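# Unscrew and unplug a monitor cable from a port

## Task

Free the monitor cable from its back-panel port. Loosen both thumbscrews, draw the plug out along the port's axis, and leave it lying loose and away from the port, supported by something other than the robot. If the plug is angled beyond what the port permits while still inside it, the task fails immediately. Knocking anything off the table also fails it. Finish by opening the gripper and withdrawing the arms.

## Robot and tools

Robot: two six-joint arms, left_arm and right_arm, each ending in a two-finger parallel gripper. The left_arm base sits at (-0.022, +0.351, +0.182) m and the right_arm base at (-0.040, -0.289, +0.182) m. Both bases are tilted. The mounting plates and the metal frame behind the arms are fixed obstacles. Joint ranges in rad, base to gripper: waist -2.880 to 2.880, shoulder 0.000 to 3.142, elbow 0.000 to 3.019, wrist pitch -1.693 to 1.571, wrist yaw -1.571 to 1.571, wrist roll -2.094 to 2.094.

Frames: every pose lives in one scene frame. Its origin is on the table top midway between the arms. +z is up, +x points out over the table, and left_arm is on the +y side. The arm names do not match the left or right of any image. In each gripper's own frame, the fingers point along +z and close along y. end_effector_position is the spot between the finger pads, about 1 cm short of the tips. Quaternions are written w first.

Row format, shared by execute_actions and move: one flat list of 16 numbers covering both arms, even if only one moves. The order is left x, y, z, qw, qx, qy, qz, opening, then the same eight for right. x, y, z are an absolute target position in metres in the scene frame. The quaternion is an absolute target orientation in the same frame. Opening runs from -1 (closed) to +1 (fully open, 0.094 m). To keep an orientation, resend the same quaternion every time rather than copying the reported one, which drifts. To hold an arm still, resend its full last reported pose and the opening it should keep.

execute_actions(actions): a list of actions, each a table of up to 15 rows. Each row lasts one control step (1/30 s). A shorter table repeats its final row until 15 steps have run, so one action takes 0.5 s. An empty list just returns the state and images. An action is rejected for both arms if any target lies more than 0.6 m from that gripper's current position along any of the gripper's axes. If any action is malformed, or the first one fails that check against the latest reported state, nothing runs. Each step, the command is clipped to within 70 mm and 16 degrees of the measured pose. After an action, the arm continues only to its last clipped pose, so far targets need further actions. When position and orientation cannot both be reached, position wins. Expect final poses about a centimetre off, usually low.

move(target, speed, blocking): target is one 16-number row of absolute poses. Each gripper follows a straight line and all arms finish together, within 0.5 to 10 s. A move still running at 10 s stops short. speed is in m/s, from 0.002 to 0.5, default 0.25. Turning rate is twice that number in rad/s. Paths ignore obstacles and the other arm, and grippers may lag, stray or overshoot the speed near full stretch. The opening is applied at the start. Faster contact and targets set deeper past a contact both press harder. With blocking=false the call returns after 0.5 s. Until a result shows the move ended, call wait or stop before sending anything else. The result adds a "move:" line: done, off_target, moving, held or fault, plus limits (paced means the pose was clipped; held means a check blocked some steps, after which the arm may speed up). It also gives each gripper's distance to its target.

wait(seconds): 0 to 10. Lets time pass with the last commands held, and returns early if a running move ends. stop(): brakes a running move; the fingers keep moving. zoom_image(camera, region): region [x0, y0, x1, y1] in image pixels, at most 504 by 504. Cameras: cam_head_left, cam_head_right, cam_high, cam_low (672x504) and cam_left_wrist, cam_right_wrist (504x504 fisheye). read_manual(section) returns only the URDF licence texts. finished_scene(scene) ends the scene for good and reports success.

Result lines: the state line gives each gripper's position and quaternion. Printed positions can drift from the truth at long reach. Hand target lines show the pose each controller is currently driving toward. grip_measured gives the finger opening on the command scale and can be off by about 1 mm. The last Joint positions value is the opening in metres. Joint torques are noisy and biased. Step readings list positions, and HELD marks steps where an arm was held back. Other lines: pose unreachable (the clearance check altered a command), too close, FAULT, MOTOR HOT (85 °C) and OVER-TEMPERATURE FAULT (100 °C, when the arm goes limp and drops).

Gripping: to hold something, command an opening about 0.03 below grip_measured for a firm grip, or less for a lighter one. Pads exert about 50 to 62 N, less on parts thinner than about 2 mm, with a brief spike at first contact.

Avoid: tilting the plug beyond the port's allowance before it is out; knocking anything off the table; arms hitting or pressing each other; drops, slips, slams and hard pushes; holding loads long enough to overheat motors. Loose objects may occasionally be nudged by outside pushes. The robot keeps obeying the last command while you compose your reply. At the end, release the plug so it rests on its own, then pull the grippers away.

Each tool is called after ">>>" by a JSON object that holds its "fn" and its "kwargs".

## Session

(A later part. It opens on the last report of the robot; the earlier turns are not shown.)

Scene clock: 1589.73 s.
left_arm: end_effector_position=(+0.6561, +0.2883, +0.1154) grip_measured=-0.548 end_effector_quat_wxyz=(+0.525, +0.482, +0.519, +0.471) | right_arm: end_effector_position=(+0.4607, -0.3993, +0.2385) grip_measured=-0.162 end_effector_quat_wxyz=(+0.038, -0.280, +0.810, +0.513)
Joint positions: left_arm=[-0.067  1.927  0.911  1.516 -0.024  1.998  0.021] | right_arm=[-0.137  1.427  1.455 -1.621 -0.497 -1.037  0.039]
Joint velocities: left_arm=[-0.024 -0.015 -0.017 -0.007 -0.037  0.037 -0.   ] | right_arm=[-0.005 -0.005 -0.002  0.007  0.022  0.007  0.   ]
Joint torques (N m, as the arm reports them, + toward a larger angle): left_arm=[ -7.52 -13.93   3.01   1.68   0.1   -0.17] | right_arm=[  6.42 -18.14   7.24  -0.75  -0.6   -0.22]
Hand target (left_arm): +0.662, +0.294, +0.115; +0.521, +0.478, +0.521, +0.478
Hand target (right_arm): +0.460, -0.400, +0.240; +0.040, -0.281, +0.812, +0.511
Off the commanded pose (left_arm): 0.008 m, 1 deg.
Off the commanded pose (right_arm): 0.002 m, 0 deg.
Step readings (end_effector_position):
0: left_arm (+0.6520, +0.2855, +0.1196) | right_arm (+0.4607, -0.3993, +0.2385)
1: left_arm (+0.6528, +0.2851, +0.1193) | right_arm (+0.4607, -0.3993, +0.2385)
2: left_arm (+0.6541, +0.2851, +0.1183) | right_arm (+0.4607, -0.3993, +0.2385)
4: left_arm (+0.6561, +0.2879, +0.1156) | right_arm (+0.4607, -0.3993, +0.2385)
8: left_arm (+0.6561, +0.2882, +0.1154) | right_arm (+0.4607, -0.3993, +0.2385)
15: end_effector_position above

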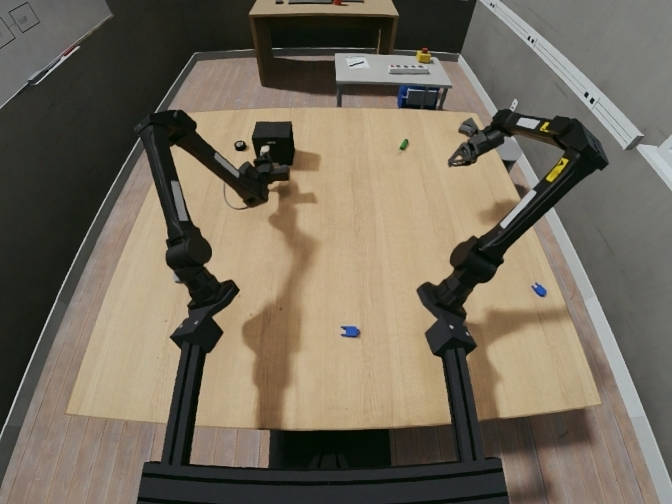

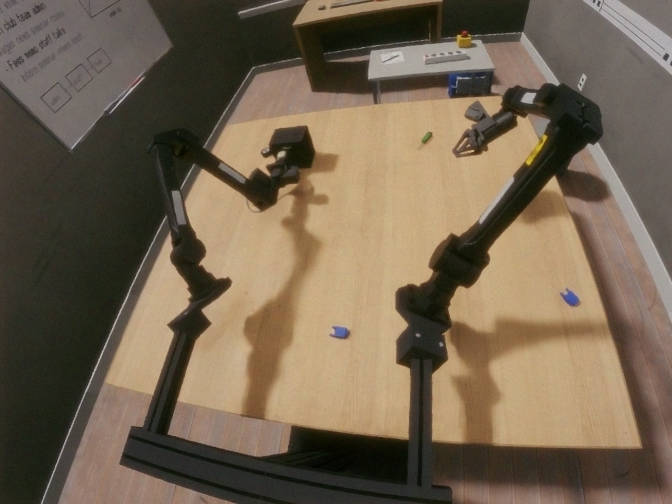

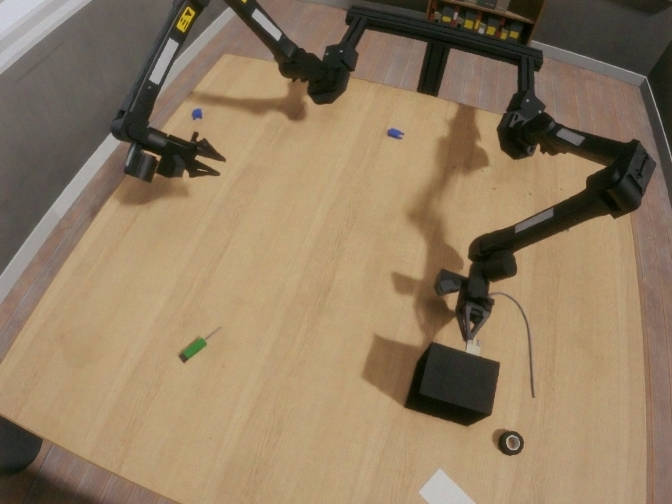

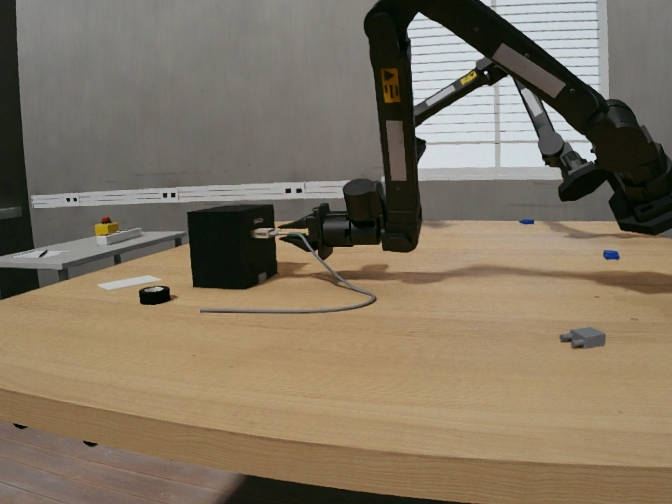

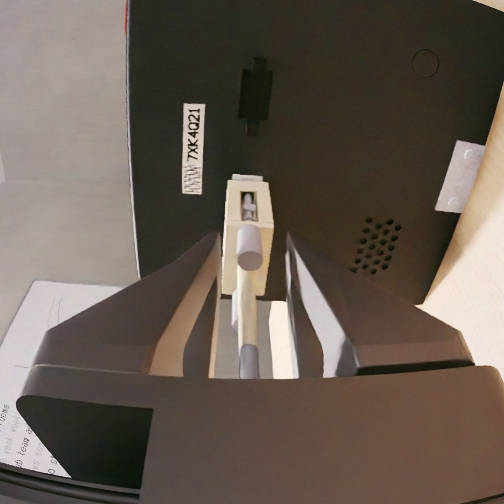

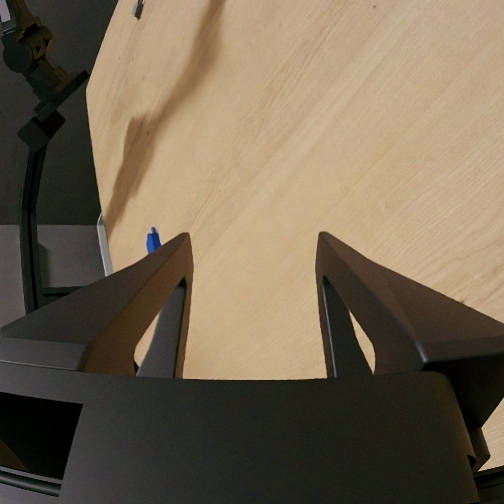

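>>> {"fn": "execute_actions", "kwargs": {"actions": [[[0.676,0.304,0.115,0.521,0.478,0.521,0.478,-0.6,0.46,-0.4,0.24,0.04,-0.28,0.81,0.51,-0.16],[0.676,0.304,0.115,0.521,0.478,0.521,0.478,-0.6,0.46,-0.4,0.24,0.04,-0.28,0.81,0.51,-0.16],[0.676,0.304,0.115,0.521,0.478,0.521,0.478,-0.6,0.46,-0.4,0.24,0.04,-0.28,0.81,0.51,-0.16],[0.662,0.292,0.116,0.521,0.478,0.521,0.478,-0.6,0.46,-0.4,0.24,0.04,-0.28,0.81,0.51,-0.16]],[[0.662,0.292,0.116,0.521,0.478,0.521,0.478,-0.89,0.46,-0.4,0.24,0.04,-0.28,0.81,0.51,-0.16]]]}}

Scene clock: 1602.37 s.
left_arm: end_effector_position=(+0.6581, +0.2869, +0.1163) grip_measured=-0.875 end_effector_quat_wxyz=(+0.525, +0.482, +0.521, +0.470) | right_arm: end_effector_position=(+0.4607, -0.3993, +0.2385) grip_measured=-0.162 end_effector_quat_wxyz=(+0.038, -0.280, +0.810, +0.513)
Joint positions: left_arm=[-0.071  1.925  0.916  1.507 -0.028  1.998  0.006] | right_arm=[-0.137  1.427  1.455 -1.621 -0.497 -1.037  0.039]
Joint velocities: left_arm=[-0.005 -0.005 -0.007  0.002  0.081 -0.007  0.001] | right_arm=[ 0.015 -0.015 -0.002  0.007 -0.051 -0.066  0.   ]
Joint torques (N m, as the arm reports them, + toward a larger angle): left_arm=[ -7.69 -13.79   2.72   2.01   0.14  -0.15] | right_arm=[  6.45 -18.14   7.24  -0.75  -0.6   -0.22]
Hand target (left_arm): +0.662, +0.292, +0.116; +0.521, +0.478, +0.521, +0.478
Hand target (right_arm): +0.460, -0.400, +0.240; +0.040, -0.281, +0.812, +0.511
Off the commanded pose (left_arm): 0.006 m, 1 deg.
Off the commanded pose (right_arm): 0.002 m, 0 deg.
Step readings (end_effector_position; steps 1 to 15: 1st action; 16 to 30: 2nd action):
0: left_arm (+0.6561, +0.2883, +0.1154) | right_arm (+0.4607, -0.3993, +0.2385)
1: left_arm (+0.6564, +0.2873, +0.1148) | right_arm (+0.4607, -0.3993, +0.2385)
2: left_arm (+0.6571, +0.2866, +0.1135) | right_arm (+0.4607, -0.3993, +0.2385)
4: left_arm (+0.6578, +0.2864, +0.1121) | right_arm (+0.4607, -0.3993, +0.2385)
8: left_arm (+0.6578, +0.2866, +0.1120) | right_arm (+0.4607, -0.3993, +0.2385)
15: left_arm (+0.6578, +0.2866, +0.1120) | right_arm (+0.4607, -0.3993, +0.2385)
16: left_arm (+0.6578, +0.2863, +0.1131) | right_arm (+0.4607, -0.3993, +0.2385)
17: left_arm (+0.6583, +0.2868, +0.1169) | right_arm (+0.4607, -0.3993, +0.2385)
19: left_arm (+0.6581, +0.2869, +0.1163) | right_arm (+0.4607, -0.3993, +0.2385)
23: left_arm (+0.6581, +0.2869, +0.1163) | right_arm (+0.4607, -0.3993, +0.2385)
30: end_effector_position above

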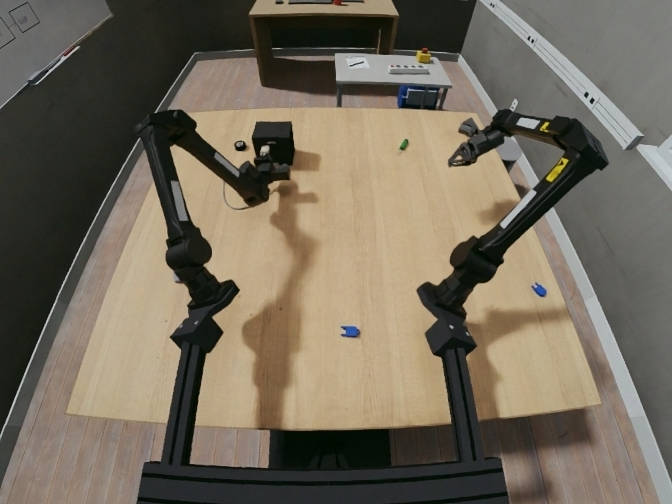

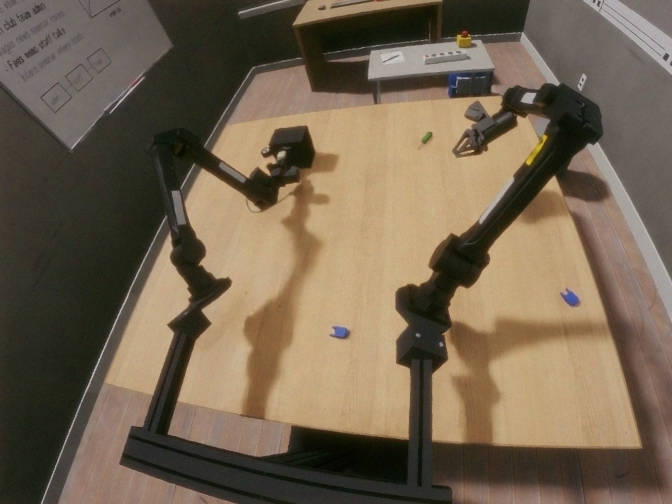

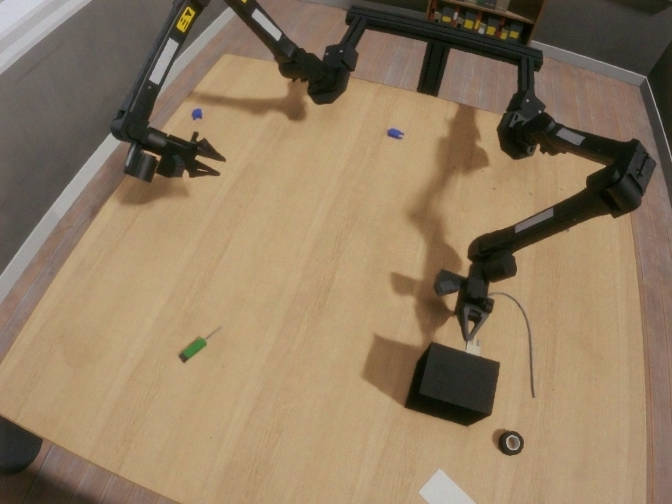

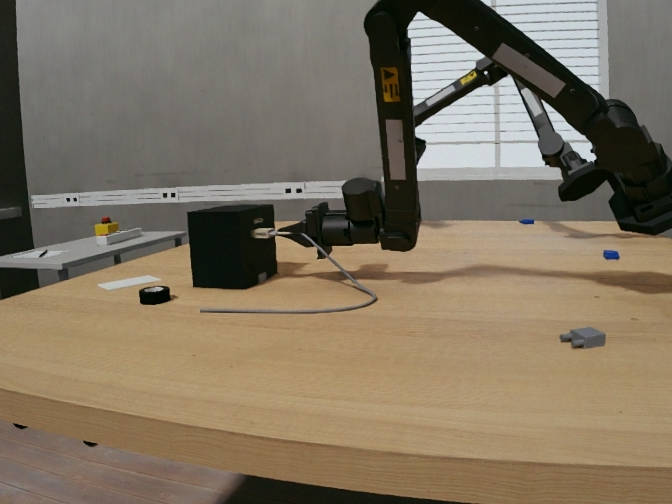

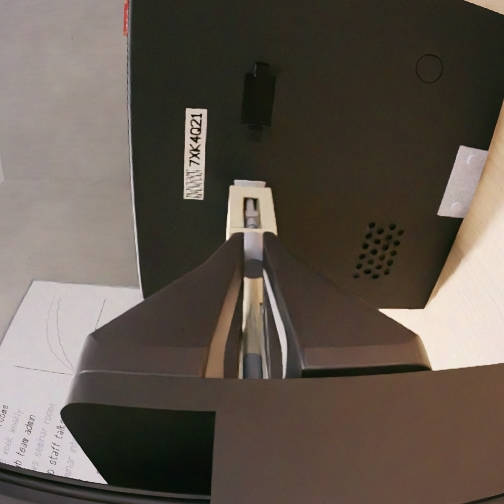

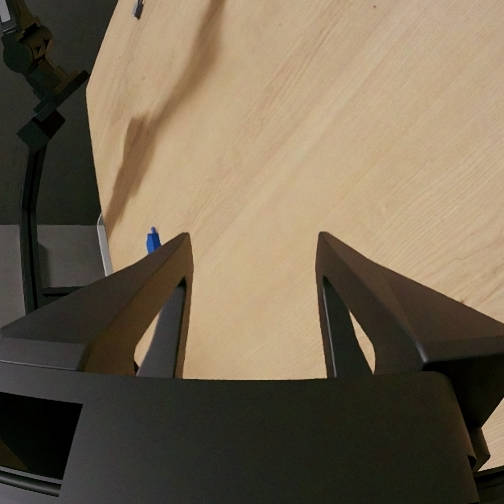

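>>> {"fn": "execute_actions", "kwargs": {"actions": [[[0.662,0.292,0.116,0.627,0.327,0.627,0.327,-0.89,0.46,-0.4,0.24,0.04,-0.28,0.81,0.51,-0.16]]]}}

Scene clock: 1615.90 s.
left_arm: end_effector_position=(+0.6580, +0.2853, +0.1172) grip_measured=-0.846 end_effector_quat_wxyz=(+0.604, +0.374, +0.604, +0.362) | right_arm: end_effector_position=(+0.4607, -0.3993, +0.2385) grip_measured=-0.162 end_effector_quat_wxyz=(+0.038, -0.280, +0.810, +0.513)
Joint positions: left_arm=[-0.075  1.925  0.916  1.507 -0.035  1.619  0.007] | right_arm=[-0.137  1.427  1.455 -1.621 -0.497 -1.037  0.039]
Joint velocities: left_arm=[-0.015 -0.005  0.007 -0.002 -0.022 -0.271  0.001] | right_arm=[ 0.015 -0.015  0.007 -0.002  0.022 -0.037 -0.001]
Joint torques (N m, as the arm reports them, + toward a larger angle): left_arm=[ -7.06 -13.81   2.78   2.     0.38  -1.12] | right_arm=[  6.47 -18.12   7.24  -0.74  -0.6   -0.22]
Hand target (left_arm): +0.662, +0.292, +0.116; +0.626, +0.329, +0.626, +0.329
Hand target (right_arm): +0.460, -0.400, +0.240; +0.040, -0.281, +0.812, +0.511
Off the commanded pose (left_arm): 0.008 m, 8 deg.
Off the commanded pose (right_arm): 0.002 m, 0 deg.
Step readings (end_effector_position):
0: left_arm (+0.6581, +0.2869, +0.1163) | right_arm (+0.4607, -0.3993, +0.2385)
1: left_arm (+0.6581, +0.2869, +0.1163) | right_arm (+0.4607, -0.3993, +0.2385)
2: left_arm (+0.6581, +0.2869, +0.1163) | right_arm (+0.4607, -0.3993, +0.2385)
4: left_arm (+0.6581, +0.2867, +0.1164) | right_arm (+0.4607, -0.3993, +0.2385)
8: left_arm (+0.6581, +0.2860, +0.1168) | right_arm (+0.4607, -0.3993, +0.2385)
15: end_effector_position above

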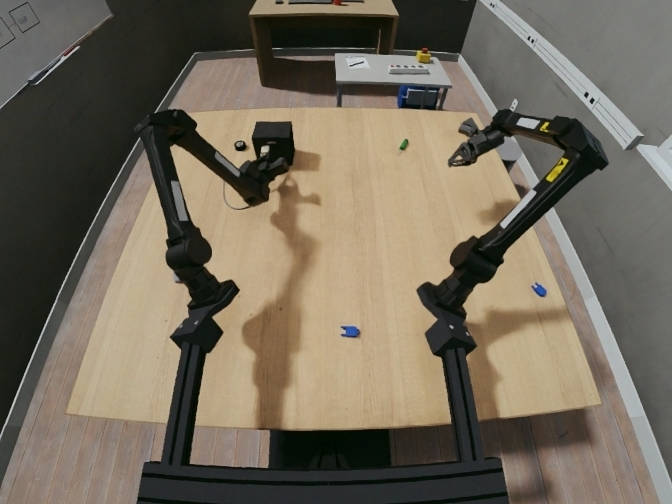

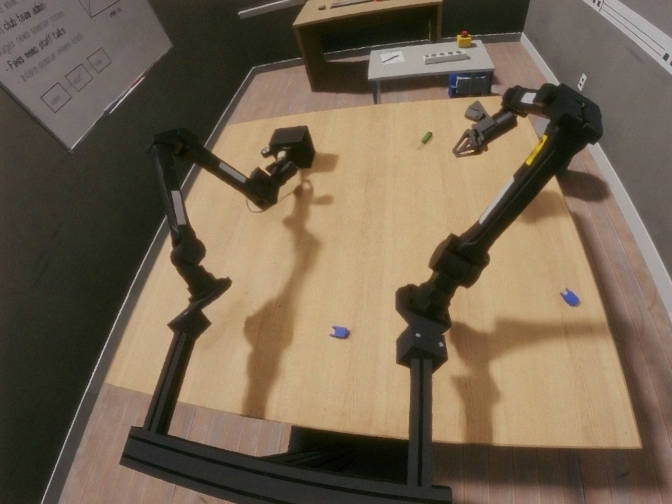

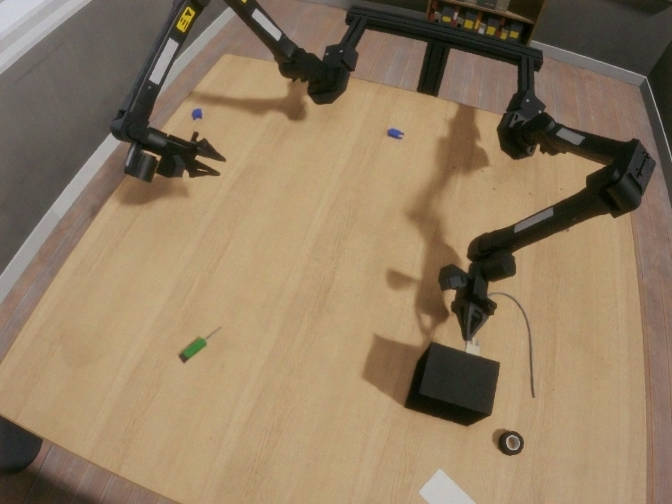

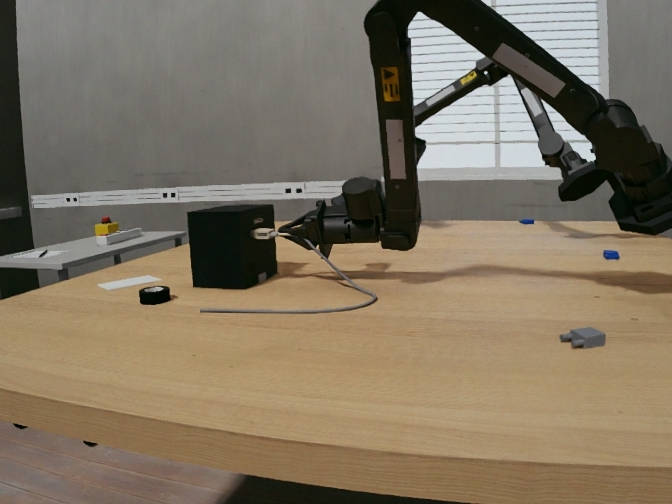

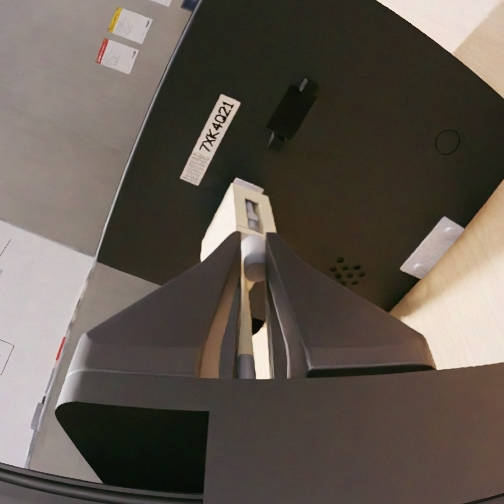

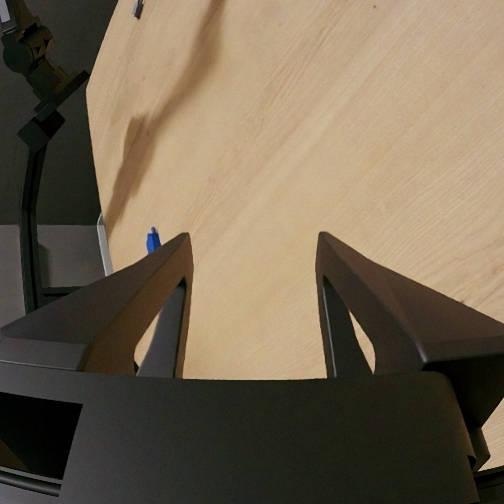

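>>> {"fn": "execute_actions", "kwargs": {"actions": [[[0.662,0.292,0.116,0.47,0.528,0.47,0.528,-0.77,0.46,-0.4,0.24,0.04,-0.28,0.81,0.51,-0.16]],[[0.662,0.292,0.116,0.627,0.327,0.627,0.327,-0.89,0.46,-0.4,0.24,0.04,-0.28,0.81,0.51,-0.16]],[[0.662,0.292,0.116,0.47,0.528,0.47,0.528,-0.77,0.46,-0.4,0.24,0.04,-0.28,0.81,0.51,-0.16]],[[0.662,0.292,0.116,0.627,0.327,0.627,0.327,-0.89,0.46,-0.4,0.24,0.04,-0.28,0.81,0.51,-0.16]],[[0.662,0.292,0.116,0.47,0.528,0.47,0.528,-0.77,0.46,-0.4,0.24,0.04,-0.28,0.81,0.51,-0.16]]]}}

Scene clock: 1635.30 s.
left_arm: end_effector_position=(+0.6579, +0.2782, +0.1230) grip_measured=-0.771 end_effector_quat_wxyz=(+0.529, +0.490, +0.502, +0.477) | right_arm: end_effector_position=(+0.4607, -0.3993, +0.2385) grip_measured=-0.162 end_effector_quat_wxyz=(+0.038, -0.280, +0.810, +0.513)
Joint positions: left_arm=[-0.082  1.926  0.917  1.515 -0.008  2.034  0.011] | right_arm=[-0.137  1.427  1.455 -1.621 -0.497 -1.037  0.039]
Joint velocities: left_arm=[-0.005 -0.015 -0.007  0.007 -0.022  0.271  0.   ] | right_arm=[-0.024 -0.005 -0.017 -0.007 -0.022  0.037  0.001]
Joint torques (N m, as the arm reports them, + toward a larger angle): left_arm=[ -6.27 -14.56   2.45   1.38   0.24   0.02] | right_arm=[  6.45 -18.09   7.23  -0.75  -0.6   -0.22]
Hand target (left_arm): +0.662, +0.292, +0.116; +0.504, +0.505, +0.493, +0.498
Hand target (right_arm): +0.460, -0.400, +0.240; +0.040, -0.281, +0.812, +0.511
Off the commanded pose (left_arm): 0.016 m, 11 deg.
Off the commanded pose (right_arm): 0.002 m, 0 deg.
joint sent to its limit (left arm) — the command would take joint 6 (wrist roll) past its upper limit, so that joint was sent only as far as its limit.
Step readings (end_effector_position; steps 1 to 15: 1st action; 16 to 30: 2nd action; 31 to 45: 3rd action; 46 to 60: 4th action; 61 to 75: 5th action):
0: left_arm (+0.6580, +0.2851, +0.1173) | right_arm (+0.4607, -0.3993, +0.2385)
1: left_arm (+0.6582, +0.2848, +0.1180) | right_arm (+0.4607, -0.3993, +0.2385)
2: left_arm (+0.6585, +0.2851, +0.1189) | right_arm (+0.4607, -0.3993, +0.2385)
4: left_arm (+0.6585, +0.2850, +0.1192) | right_arm (+0.4607, -0.3993, +0.2385)
8: left_arm (+0.6584, +0.2844, +0.1190) | right_arm (+0.4607, -0.3993, +0.2385)
15: left_arm (+0.6581, +0.2837, +0.1184) | right_arm (+0.4607, -0.3993, +0.2385)
16: left_arm (+0.6580, +0.2838, +0.1180) | right_arm (+0.4607, -0.3993, +0.2385)
17: left_arm (+0.6578, +0.2835, +0.1174) | right_arm (+0.4607, -0.3993, +0.2385)
19: left_arm (+0.6578, +0.2835, +0.1173) | right_arm (+0.4607, -0.3993, +0.2385)
23: left_arm (+0.6577, +0.2825, +0.1179) | right_arm (+0.4607, -0.3993, +0.2385)
30: left_arm (+0.6577, +0.2818, +0.1183) | right_arm (+0.4607, -0.3993, +0.2385)
31: left_arm (+0.6579, +0.2814, +0.1196) | right_arm (+0.4607, -0.3993, +0.2385)
32: left_arm (+0.6585, +0.2817, +0.1212) | right_arm (+0.4607, -0.3993, +0.2385)
34: left_arm (+0.6585, +0.2815, +0.1216) | right_arm (+0.4607, -0.3993, +0.2385)
38: left_arm (+0.6582, +0.2809, +0.1206) | right_arm (+0.4607, -0.3993, +0.2385)
45: left_arm (+0.6579, +0.2803, +0.1199) | right_arm (+0.4607, -0.3993, +0.2385)
46: left_arm (+0.6578, +0.2801, +0.1195) | right_arm (+0.4607, -0.3993, +0.2385)
47: left_arm (+0.6574, +0.2797, +0.1182) | right_arm (+0.4607, -0.3993, +0.2385)
49: left_arm (+0.6573, +0.2796, +0.1180) | right_arm (+0.4607, -0.3993, +0.2385)
53: left_arm (+0.6576, +0.2798, +0.1213) | right_arm (+0.4607, -0.3993, +0.2385)
60: left_arm (+0.6580, +0.2808, +0.1246) | right_arm (+0.4607, -0.3993, +0.2385)
61: left_arm (+0.6581, +0.2800, +0.1253) | right_arm (+0.4607, -0.3993, +0.2385)
62: left_arm (+0.6583, +0.2798, +0.1257) | right_arm (+0.4607, -0.3993, +0.2385)
64: left_arm (+0.6583, +0.2796, +0.1258) | right_arm (+0.4607, -0.3993, +0.2385)
68: left_arm (+0.6583, +0.2795, +0.1252) | right_arm (+0.4607, -0.3993, +0.2385)
75: end_effector_position above

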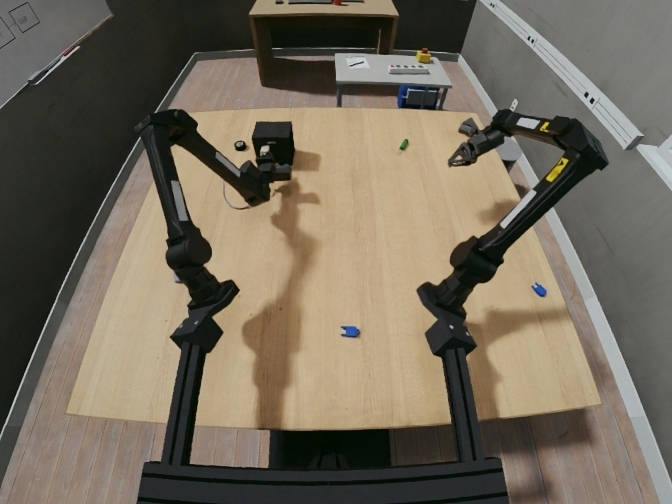

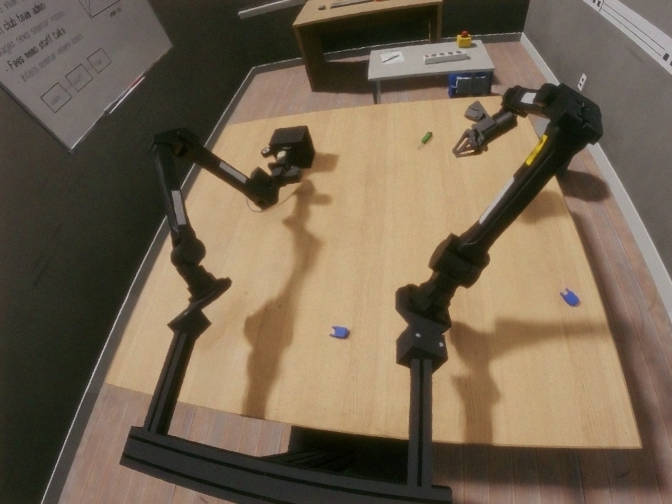

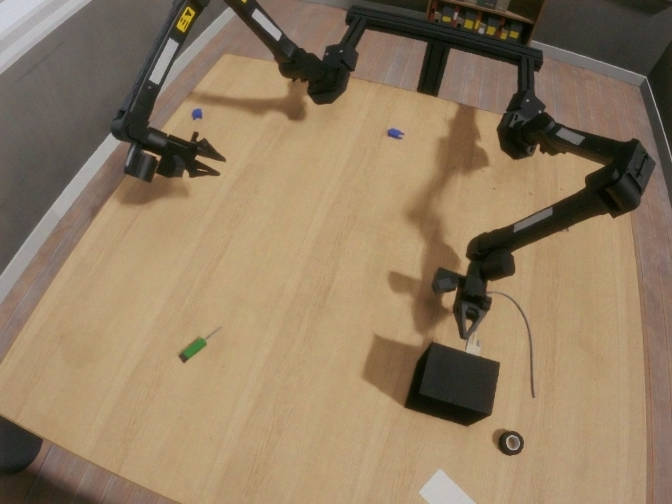

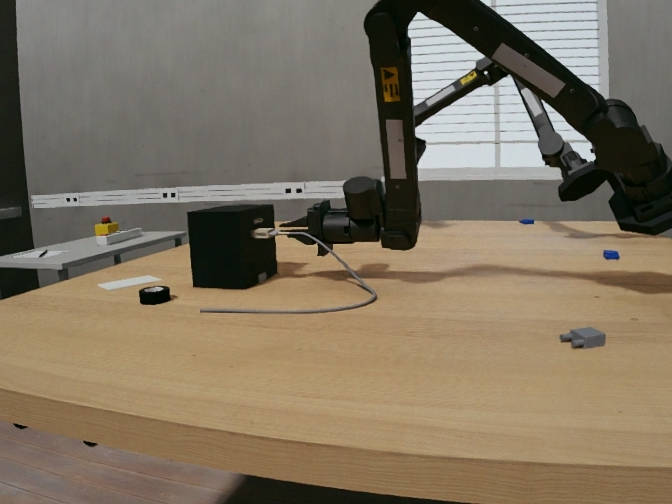

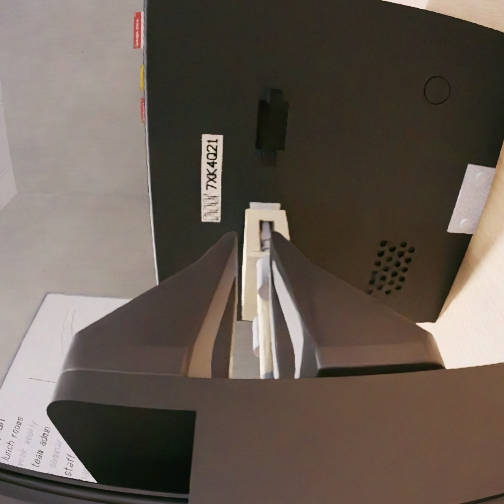

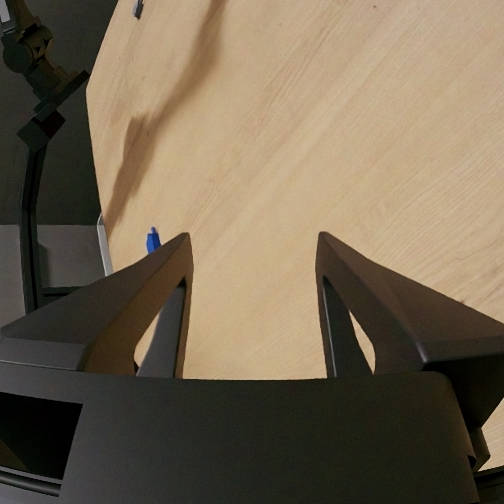

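>>> {"fn": "execute_actions", "kwargs": {"actions": [[[0.658,0.28,0.112,0.521,0.478,0.521,0.478,-0.4,0.46,-0.4,0.24,0.04,-0.28,0.81,0.51,-0.16]],[[0.66,0.3,0.108,0.521,0.478,0.521,0.478,-0.4,0.46,-0.4,0.24,0.04,-0.28,0.81,0.51,-0.16]]]}}

Scene clock: 1693.33 s.
left_arm: end_effector_position=(+0.6560, +0.2817, +0.1106) grip_measured=-0.402 end_effector_quat_wxyz=(+0.526, +0.488, +0.516, +0.468) | right_arm: end_effector_position=(+0.4607, -0.3993, +0.2385) grip_measured=-0.162 end_effector_quat_wxyz=(+0.038, -0.280, +0.810, +0.513)
Joint positions: left_arm=[-0.07   1.941  0.918  1.513 -0.016  2.005  0.028] | right_arm=[-0.137  1.427  1.455 -1.621 -0.497 -1.037  0.039]
Joint velocities: left_arm=[-0.005 -0.005  0.017  0.012 -0.022 -0.066 -0.002] | right_arm=[-0.005 -0.005 -0.012 -0.002 -0.022  0.022 -0.001]
Joint torques (N m, as the arm reports them, + toward a larger angle): left_arm=[ -5.79 -14.4    2.17   2.16   0.42  -0.31] | right_arm=[  6.41 -18.11   7.24  -0.74  -0.6   -0.22]
Hand target (left_arm): +0.660, +0.300, +0.108; +0.521, +0.478, +0.521, +0.478
Hand target (right_arm): +0.460, -0.400, +0.240; +0.040, -0.281, +0.812, +0.511
Off the commanded pose (left_arm): 0.019 m, 2 deg.
Off the commanded pose (right_arm): 0.002 m, 0 deg.
Step readings (end_effector_position; steps 1 to 15: 1st action; 16 to 30: 2nd action):
0: left_arm (+0.6578, +0.2779, +0.1224) | right_arm (+0.4607, -0.3993, +0.2385)
1: left_arm (+0.6574, +0.2792, +0.1197) | right_arm (+0.4607, -0.3993, +0.2385)
2: left_arm (+0.6575, +0.2799, +0.1184) | right_arm (+0.4607, -0.3993, +0.2385)
4: left_arm (+0.6568, +0.2792, +0.1160) | right_arm (+0.4607, -0.3993, +0.2385)
8: left_arm (+0.6557, +0.2779, +0.1128) | right_arm (+0.4607, -0.3993, +0.2385)
15: left_arm (+0.6557, +0.2779, +0.1128) | right_arm (+0.4607, -0.3993, +0.2385)
16: left_arm (+0.6557, +0.2768, +0.1134) | right_arm (+0.4607, -0.3993, +0.2385)
17: left_arm (+0.6557, +0.2764, +0.1137) | right_arm (+0.4607, -0.3993, +0.2385)
19: left_arm (+0.6558, +0.2781, +0.1127) | right_arm (+0.4607, -0.3993, +0.2385)
23: left_arm (+0.6560, +0.2815, +0.1107) | right_arm (+0.4607, -0.3993, +0.2385)
30: end_effector_position above

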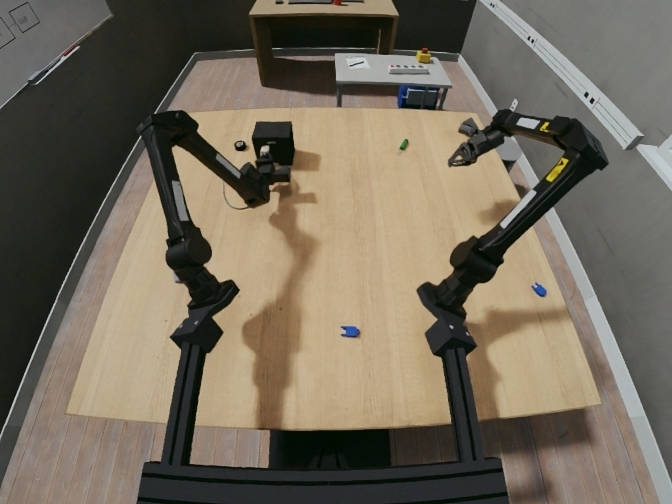

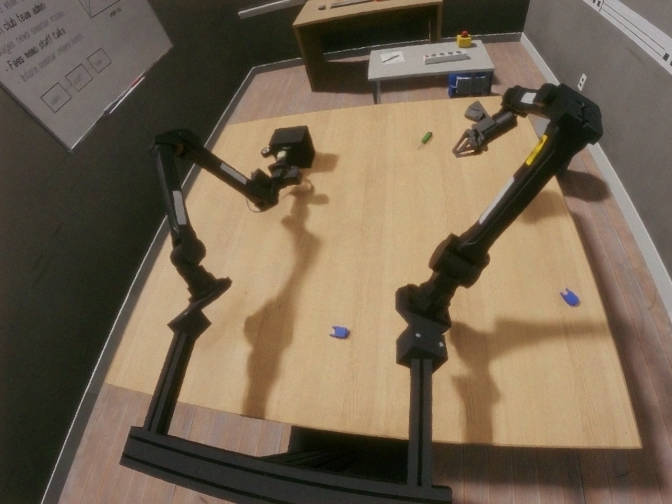

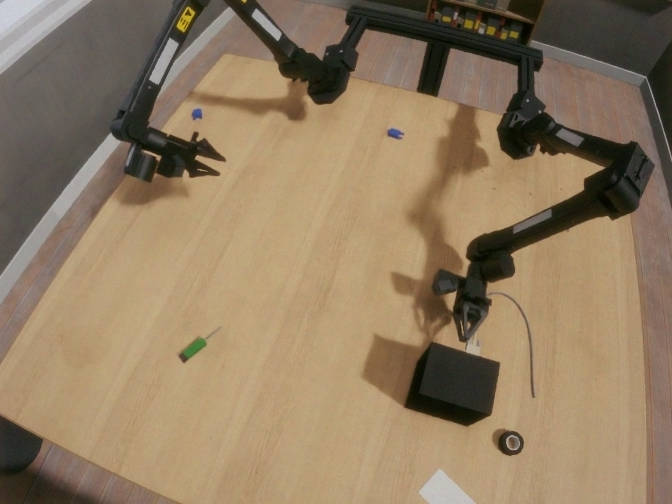

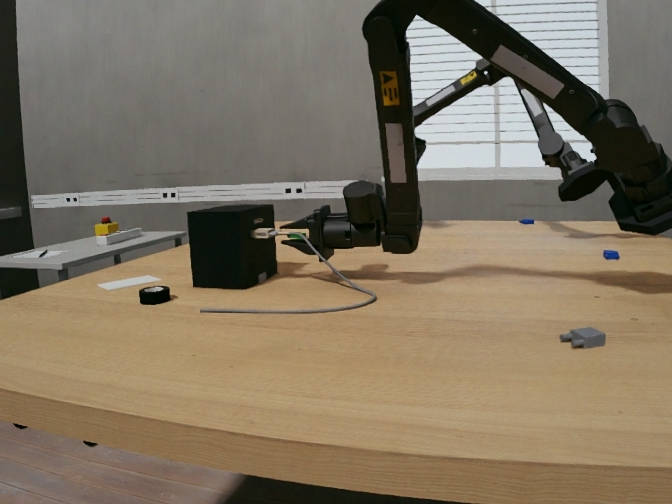

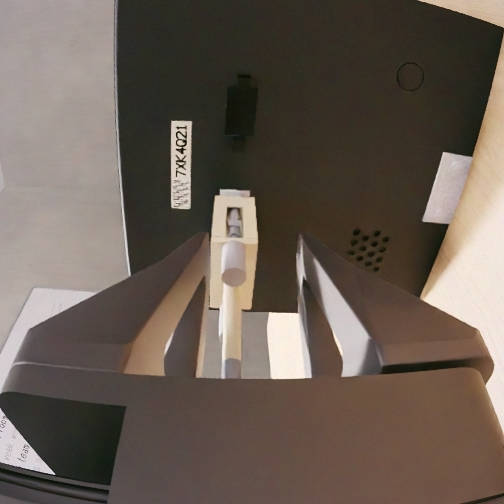

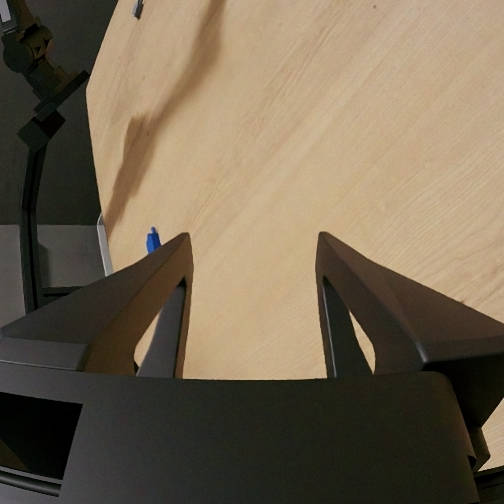

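>>> {"fn": "execute_actions", "kwargs": {"actions": [[[0.668,0.312,0.122,0.521,0.478,0.521,0.478,-0.5,0.46,-0.4,0.24,0.04,-0.28,0.81,0.51,-0.16]]]}}

Scene clock: 1705.40 s.
left_arm: end_effector_position=(+0.6630, +0.2947, +0.1232) grip_measured=-0.498 end_effector_quat_wxyz=(+0.529, +0.481, +0.516, +0.472) | right_arm: end_effector_position=(+0.4607, -0.3993, +0.2385) grip_measured=-0.162 end_effector_quat_wxyz=(+0.038, -0.280, +0.810, +0.513)
Joint positions: left_arm=[-0.06   1.902  0.917  1.49  -0.009  1.995  0.024] | right_arm=[-0.137  1.427  1.455 -1.621 -0.497 -1.037  0.039]
Joint velocities: left_arm=[-0.005 -0.015 -0.002  0.007 -0.037  0.051 -0.   ] | right_arm=[-0.005 -0.005 -0.002  0.007 -0.022 -0.037 -0.001]
Joint torques (N m, as the arm reports them, + toward a larger angle): left_arm=[ -5.73 -15.45   2.18   1.23   0.43  -0.26] | right_arm=[  6.43 -18.12   7.25  -0.74  -0.6   -0.22]
Hand target (left_arm): +0.667, +0.312, +0.122; +0.521, +0.478, +0.521, +0.478
Hand target (right_arm): +0.460, -0.400, +0.240; +0.040, -0.281, +0.812, +0.511
Off the commanded pose (left_arm): 0.018 m, 1 deg.
Off the commanded pose (right_arm): 0.002 m, 0 deg.
Step readings (end_effector_position):
0: left_arm (+0.6560, +0.2817, +0.1106) | right_arm (+0.4607, -0.3993, +0.2385)
1: left_arm (+0.6564, +0.2819, +0.1114) | right_arm (+0.4607, -0.3993, +0.2385)
2: left_arm (+0.6571, +0.2827, +0.1126) | right_arm (+0.4607, -0.3993, +0.2385)
4: left_arm (+0.6599, +0.2870, +0.1181) | right_arm (+0.4607, -0.3993, +0.2385)
8: left_arm (+0.6630, +0.2947, +0.1232) | right_arm (+0.4607, -0.3993, +0.2385)
15: end_effector_position above

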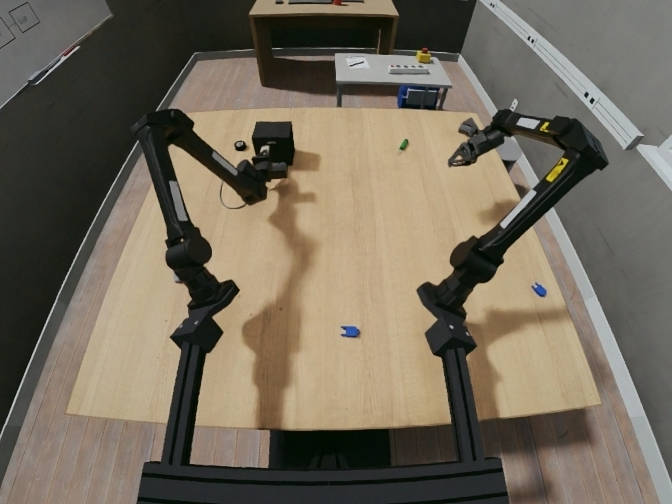

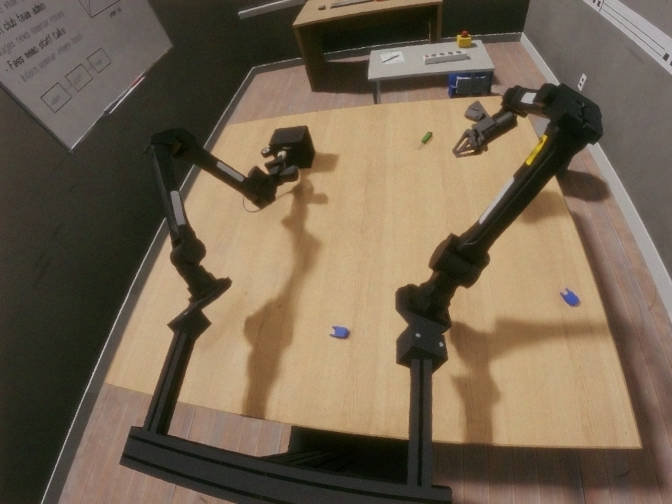

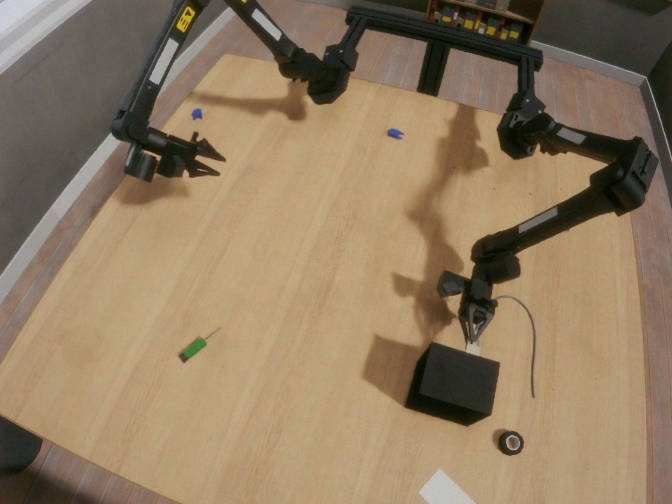

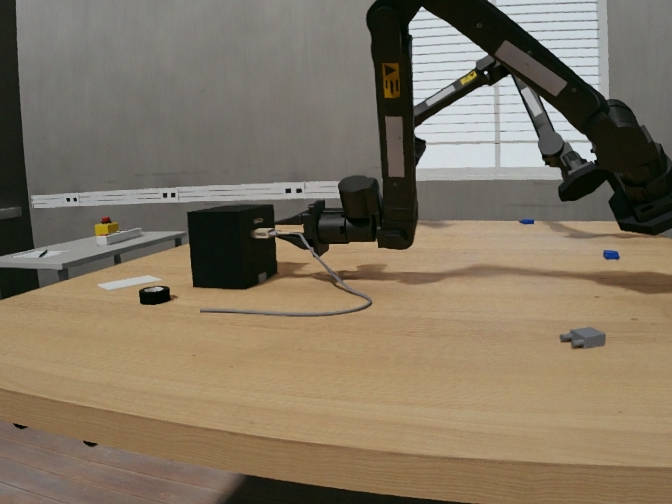

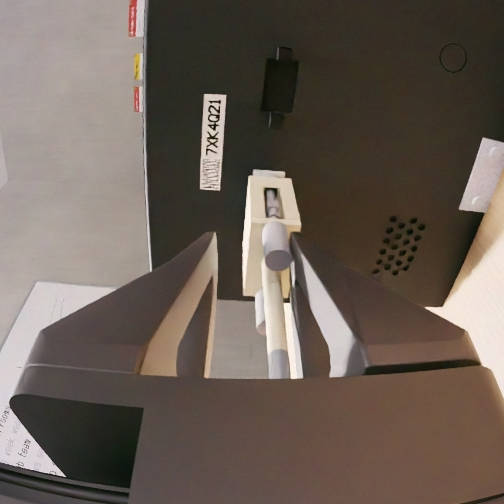

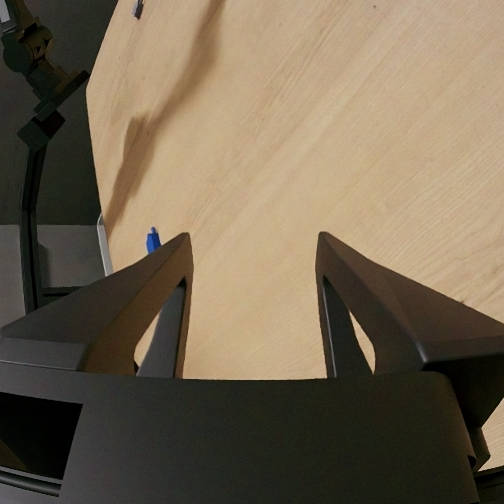

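>>> {"fn": "execute_actions", "kwargs": {"actions": [[[0.66,0.3,0.108,0.521,0.478,0.521,0.478,-0.5,0.46,-0.4,0.24,0.04,-0.28,0.81,0.51,-0.16],[0.66,0.3,0.108,0.521,0.478,0.521,0.478,-0.5,0.46,-0.4,0.24,0.04,-0.28,0.81,0.51,-0.16],[0.661,0.298,0.116,0.521,0.478,0.521,0.478,-0.5,0.46,-0.4,0.24,0.04,-0.28,0.81,0.51,-0.16]]]}}

Scene clock: 1712.43 s.
left_arm: end_effector_position=(+0.6603, +0.2906, +0.1159) grip_measured=-0.498 end_effector_quat_wxyz=(+0.526, +0.485, +0.520, +0.468) | right_arm: end_effector_position=(+0.4607, -0.3993, +0.2385) grip_measured=-0.162 end_effector_quat_wxyz=(+0.038, -0.280, +0.810, +0.513)
Joint positions: left_arm=[-0.062  1.917  0.917  1.492 -0.017  1.994  0.024] | right_arm=[-0.137  1.427  1.455 -1.621 -0.497 -1.037  0.039]
Joint velocities: left_arm=[-0.005  0.005 -0.002  0.002  0.037 -0.051  0.001] | right_arm=[-0.015 -0.015 -0.002  0.002  0.037 -0.037  0.   ]
Joint torques (N m, as the arm reports them, + toward a larger angle): left_arm=[ -7.66 -13.9    2.06   2.49   0.04  -0.17] | right_arm=[  6.41 -18.12   7.25  -0.74  -0.6   -0.22]
Hand target (left_arm): +0.661, +0.298, +0.116; +0.521, +0.478, +0.521, +0.478
Hand target (right_arm): +0.460, -0.400, +0.240; +0.040, -0.281, +0.812, +0.511
Off the commanded pose (left_arm): 0.007 m, 2 deg.
Off the commanded pose (right_arm): 0.002 m, 0 deg.
Step readings (end_effector_position):
0: left_arm (+0.6630, +0.2947, +0.1232) | right_arm (+0.4607, -0.3993, +0.2385)
1: left_arm (+0.6626, +0.2940, +0.1221) | right_arm (+0.4607, -0.3993, +0.2385)
2: left_arm (+0.6620, +0.2932, +0.1206) | right_arm (+0.4607, -0.3993, +0.2385)
4: left_arm (+0.6607, +0.2912, +0.1169) | right_arm (+0.4607, -0.3993, +0.2385)
8: left_arm (+0.6603, +0.2906, +0.1159) | right_arm (+0.4607, -0.3993, +0.2385)
15: end_effector_position above

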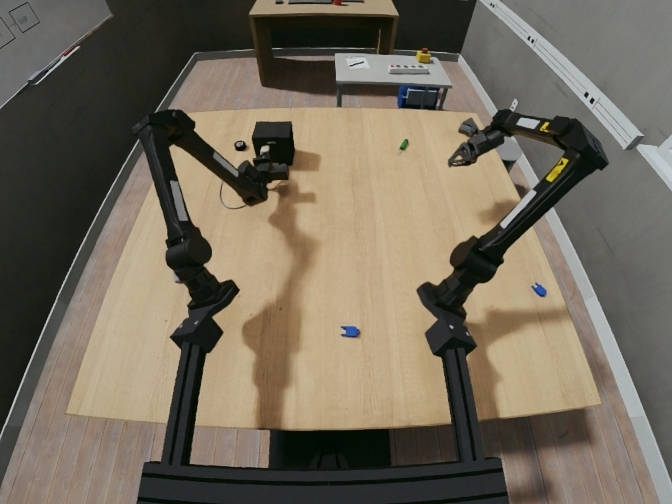

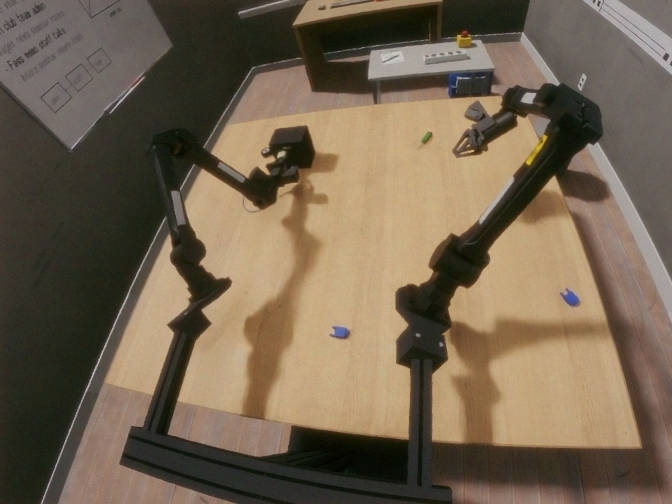

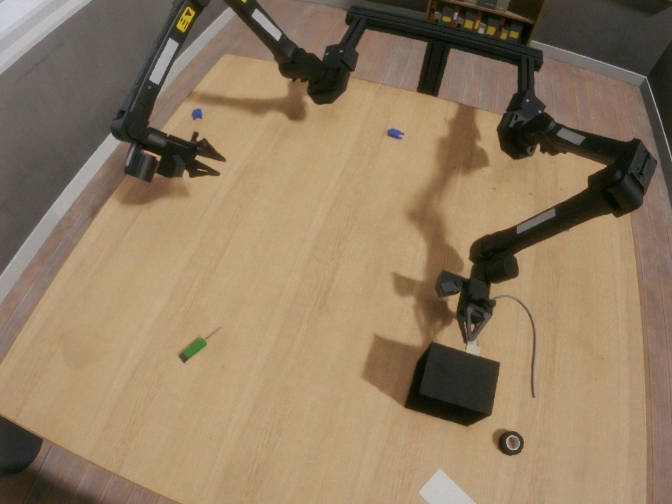

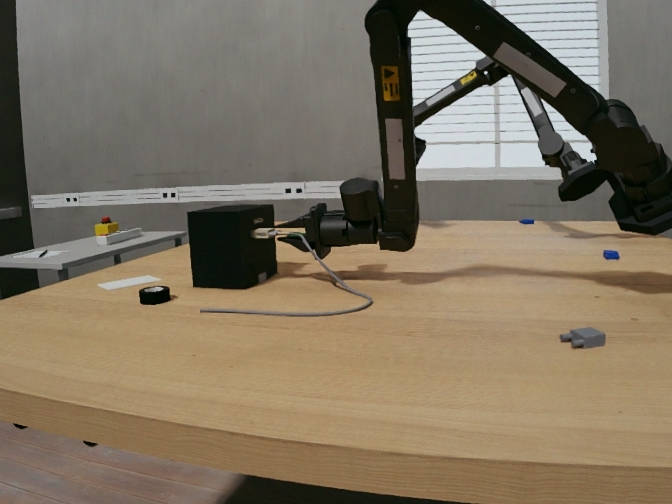

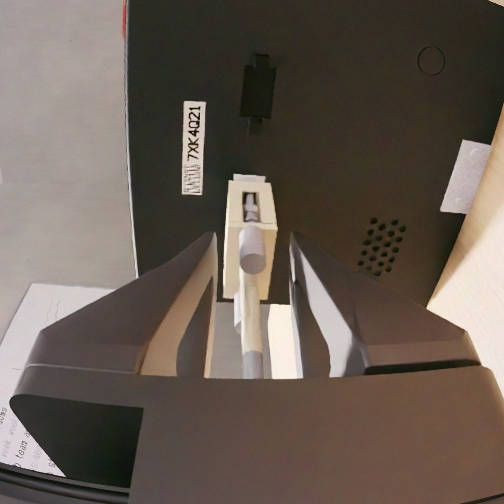

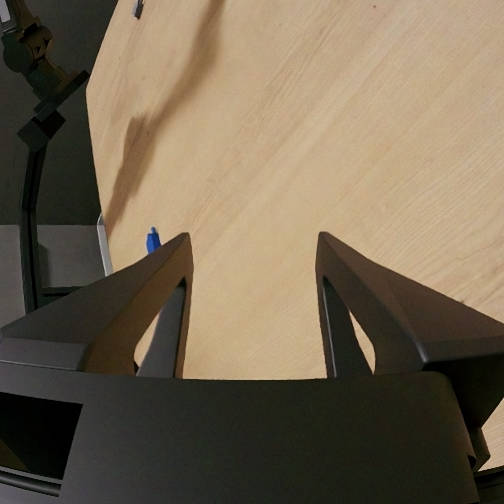

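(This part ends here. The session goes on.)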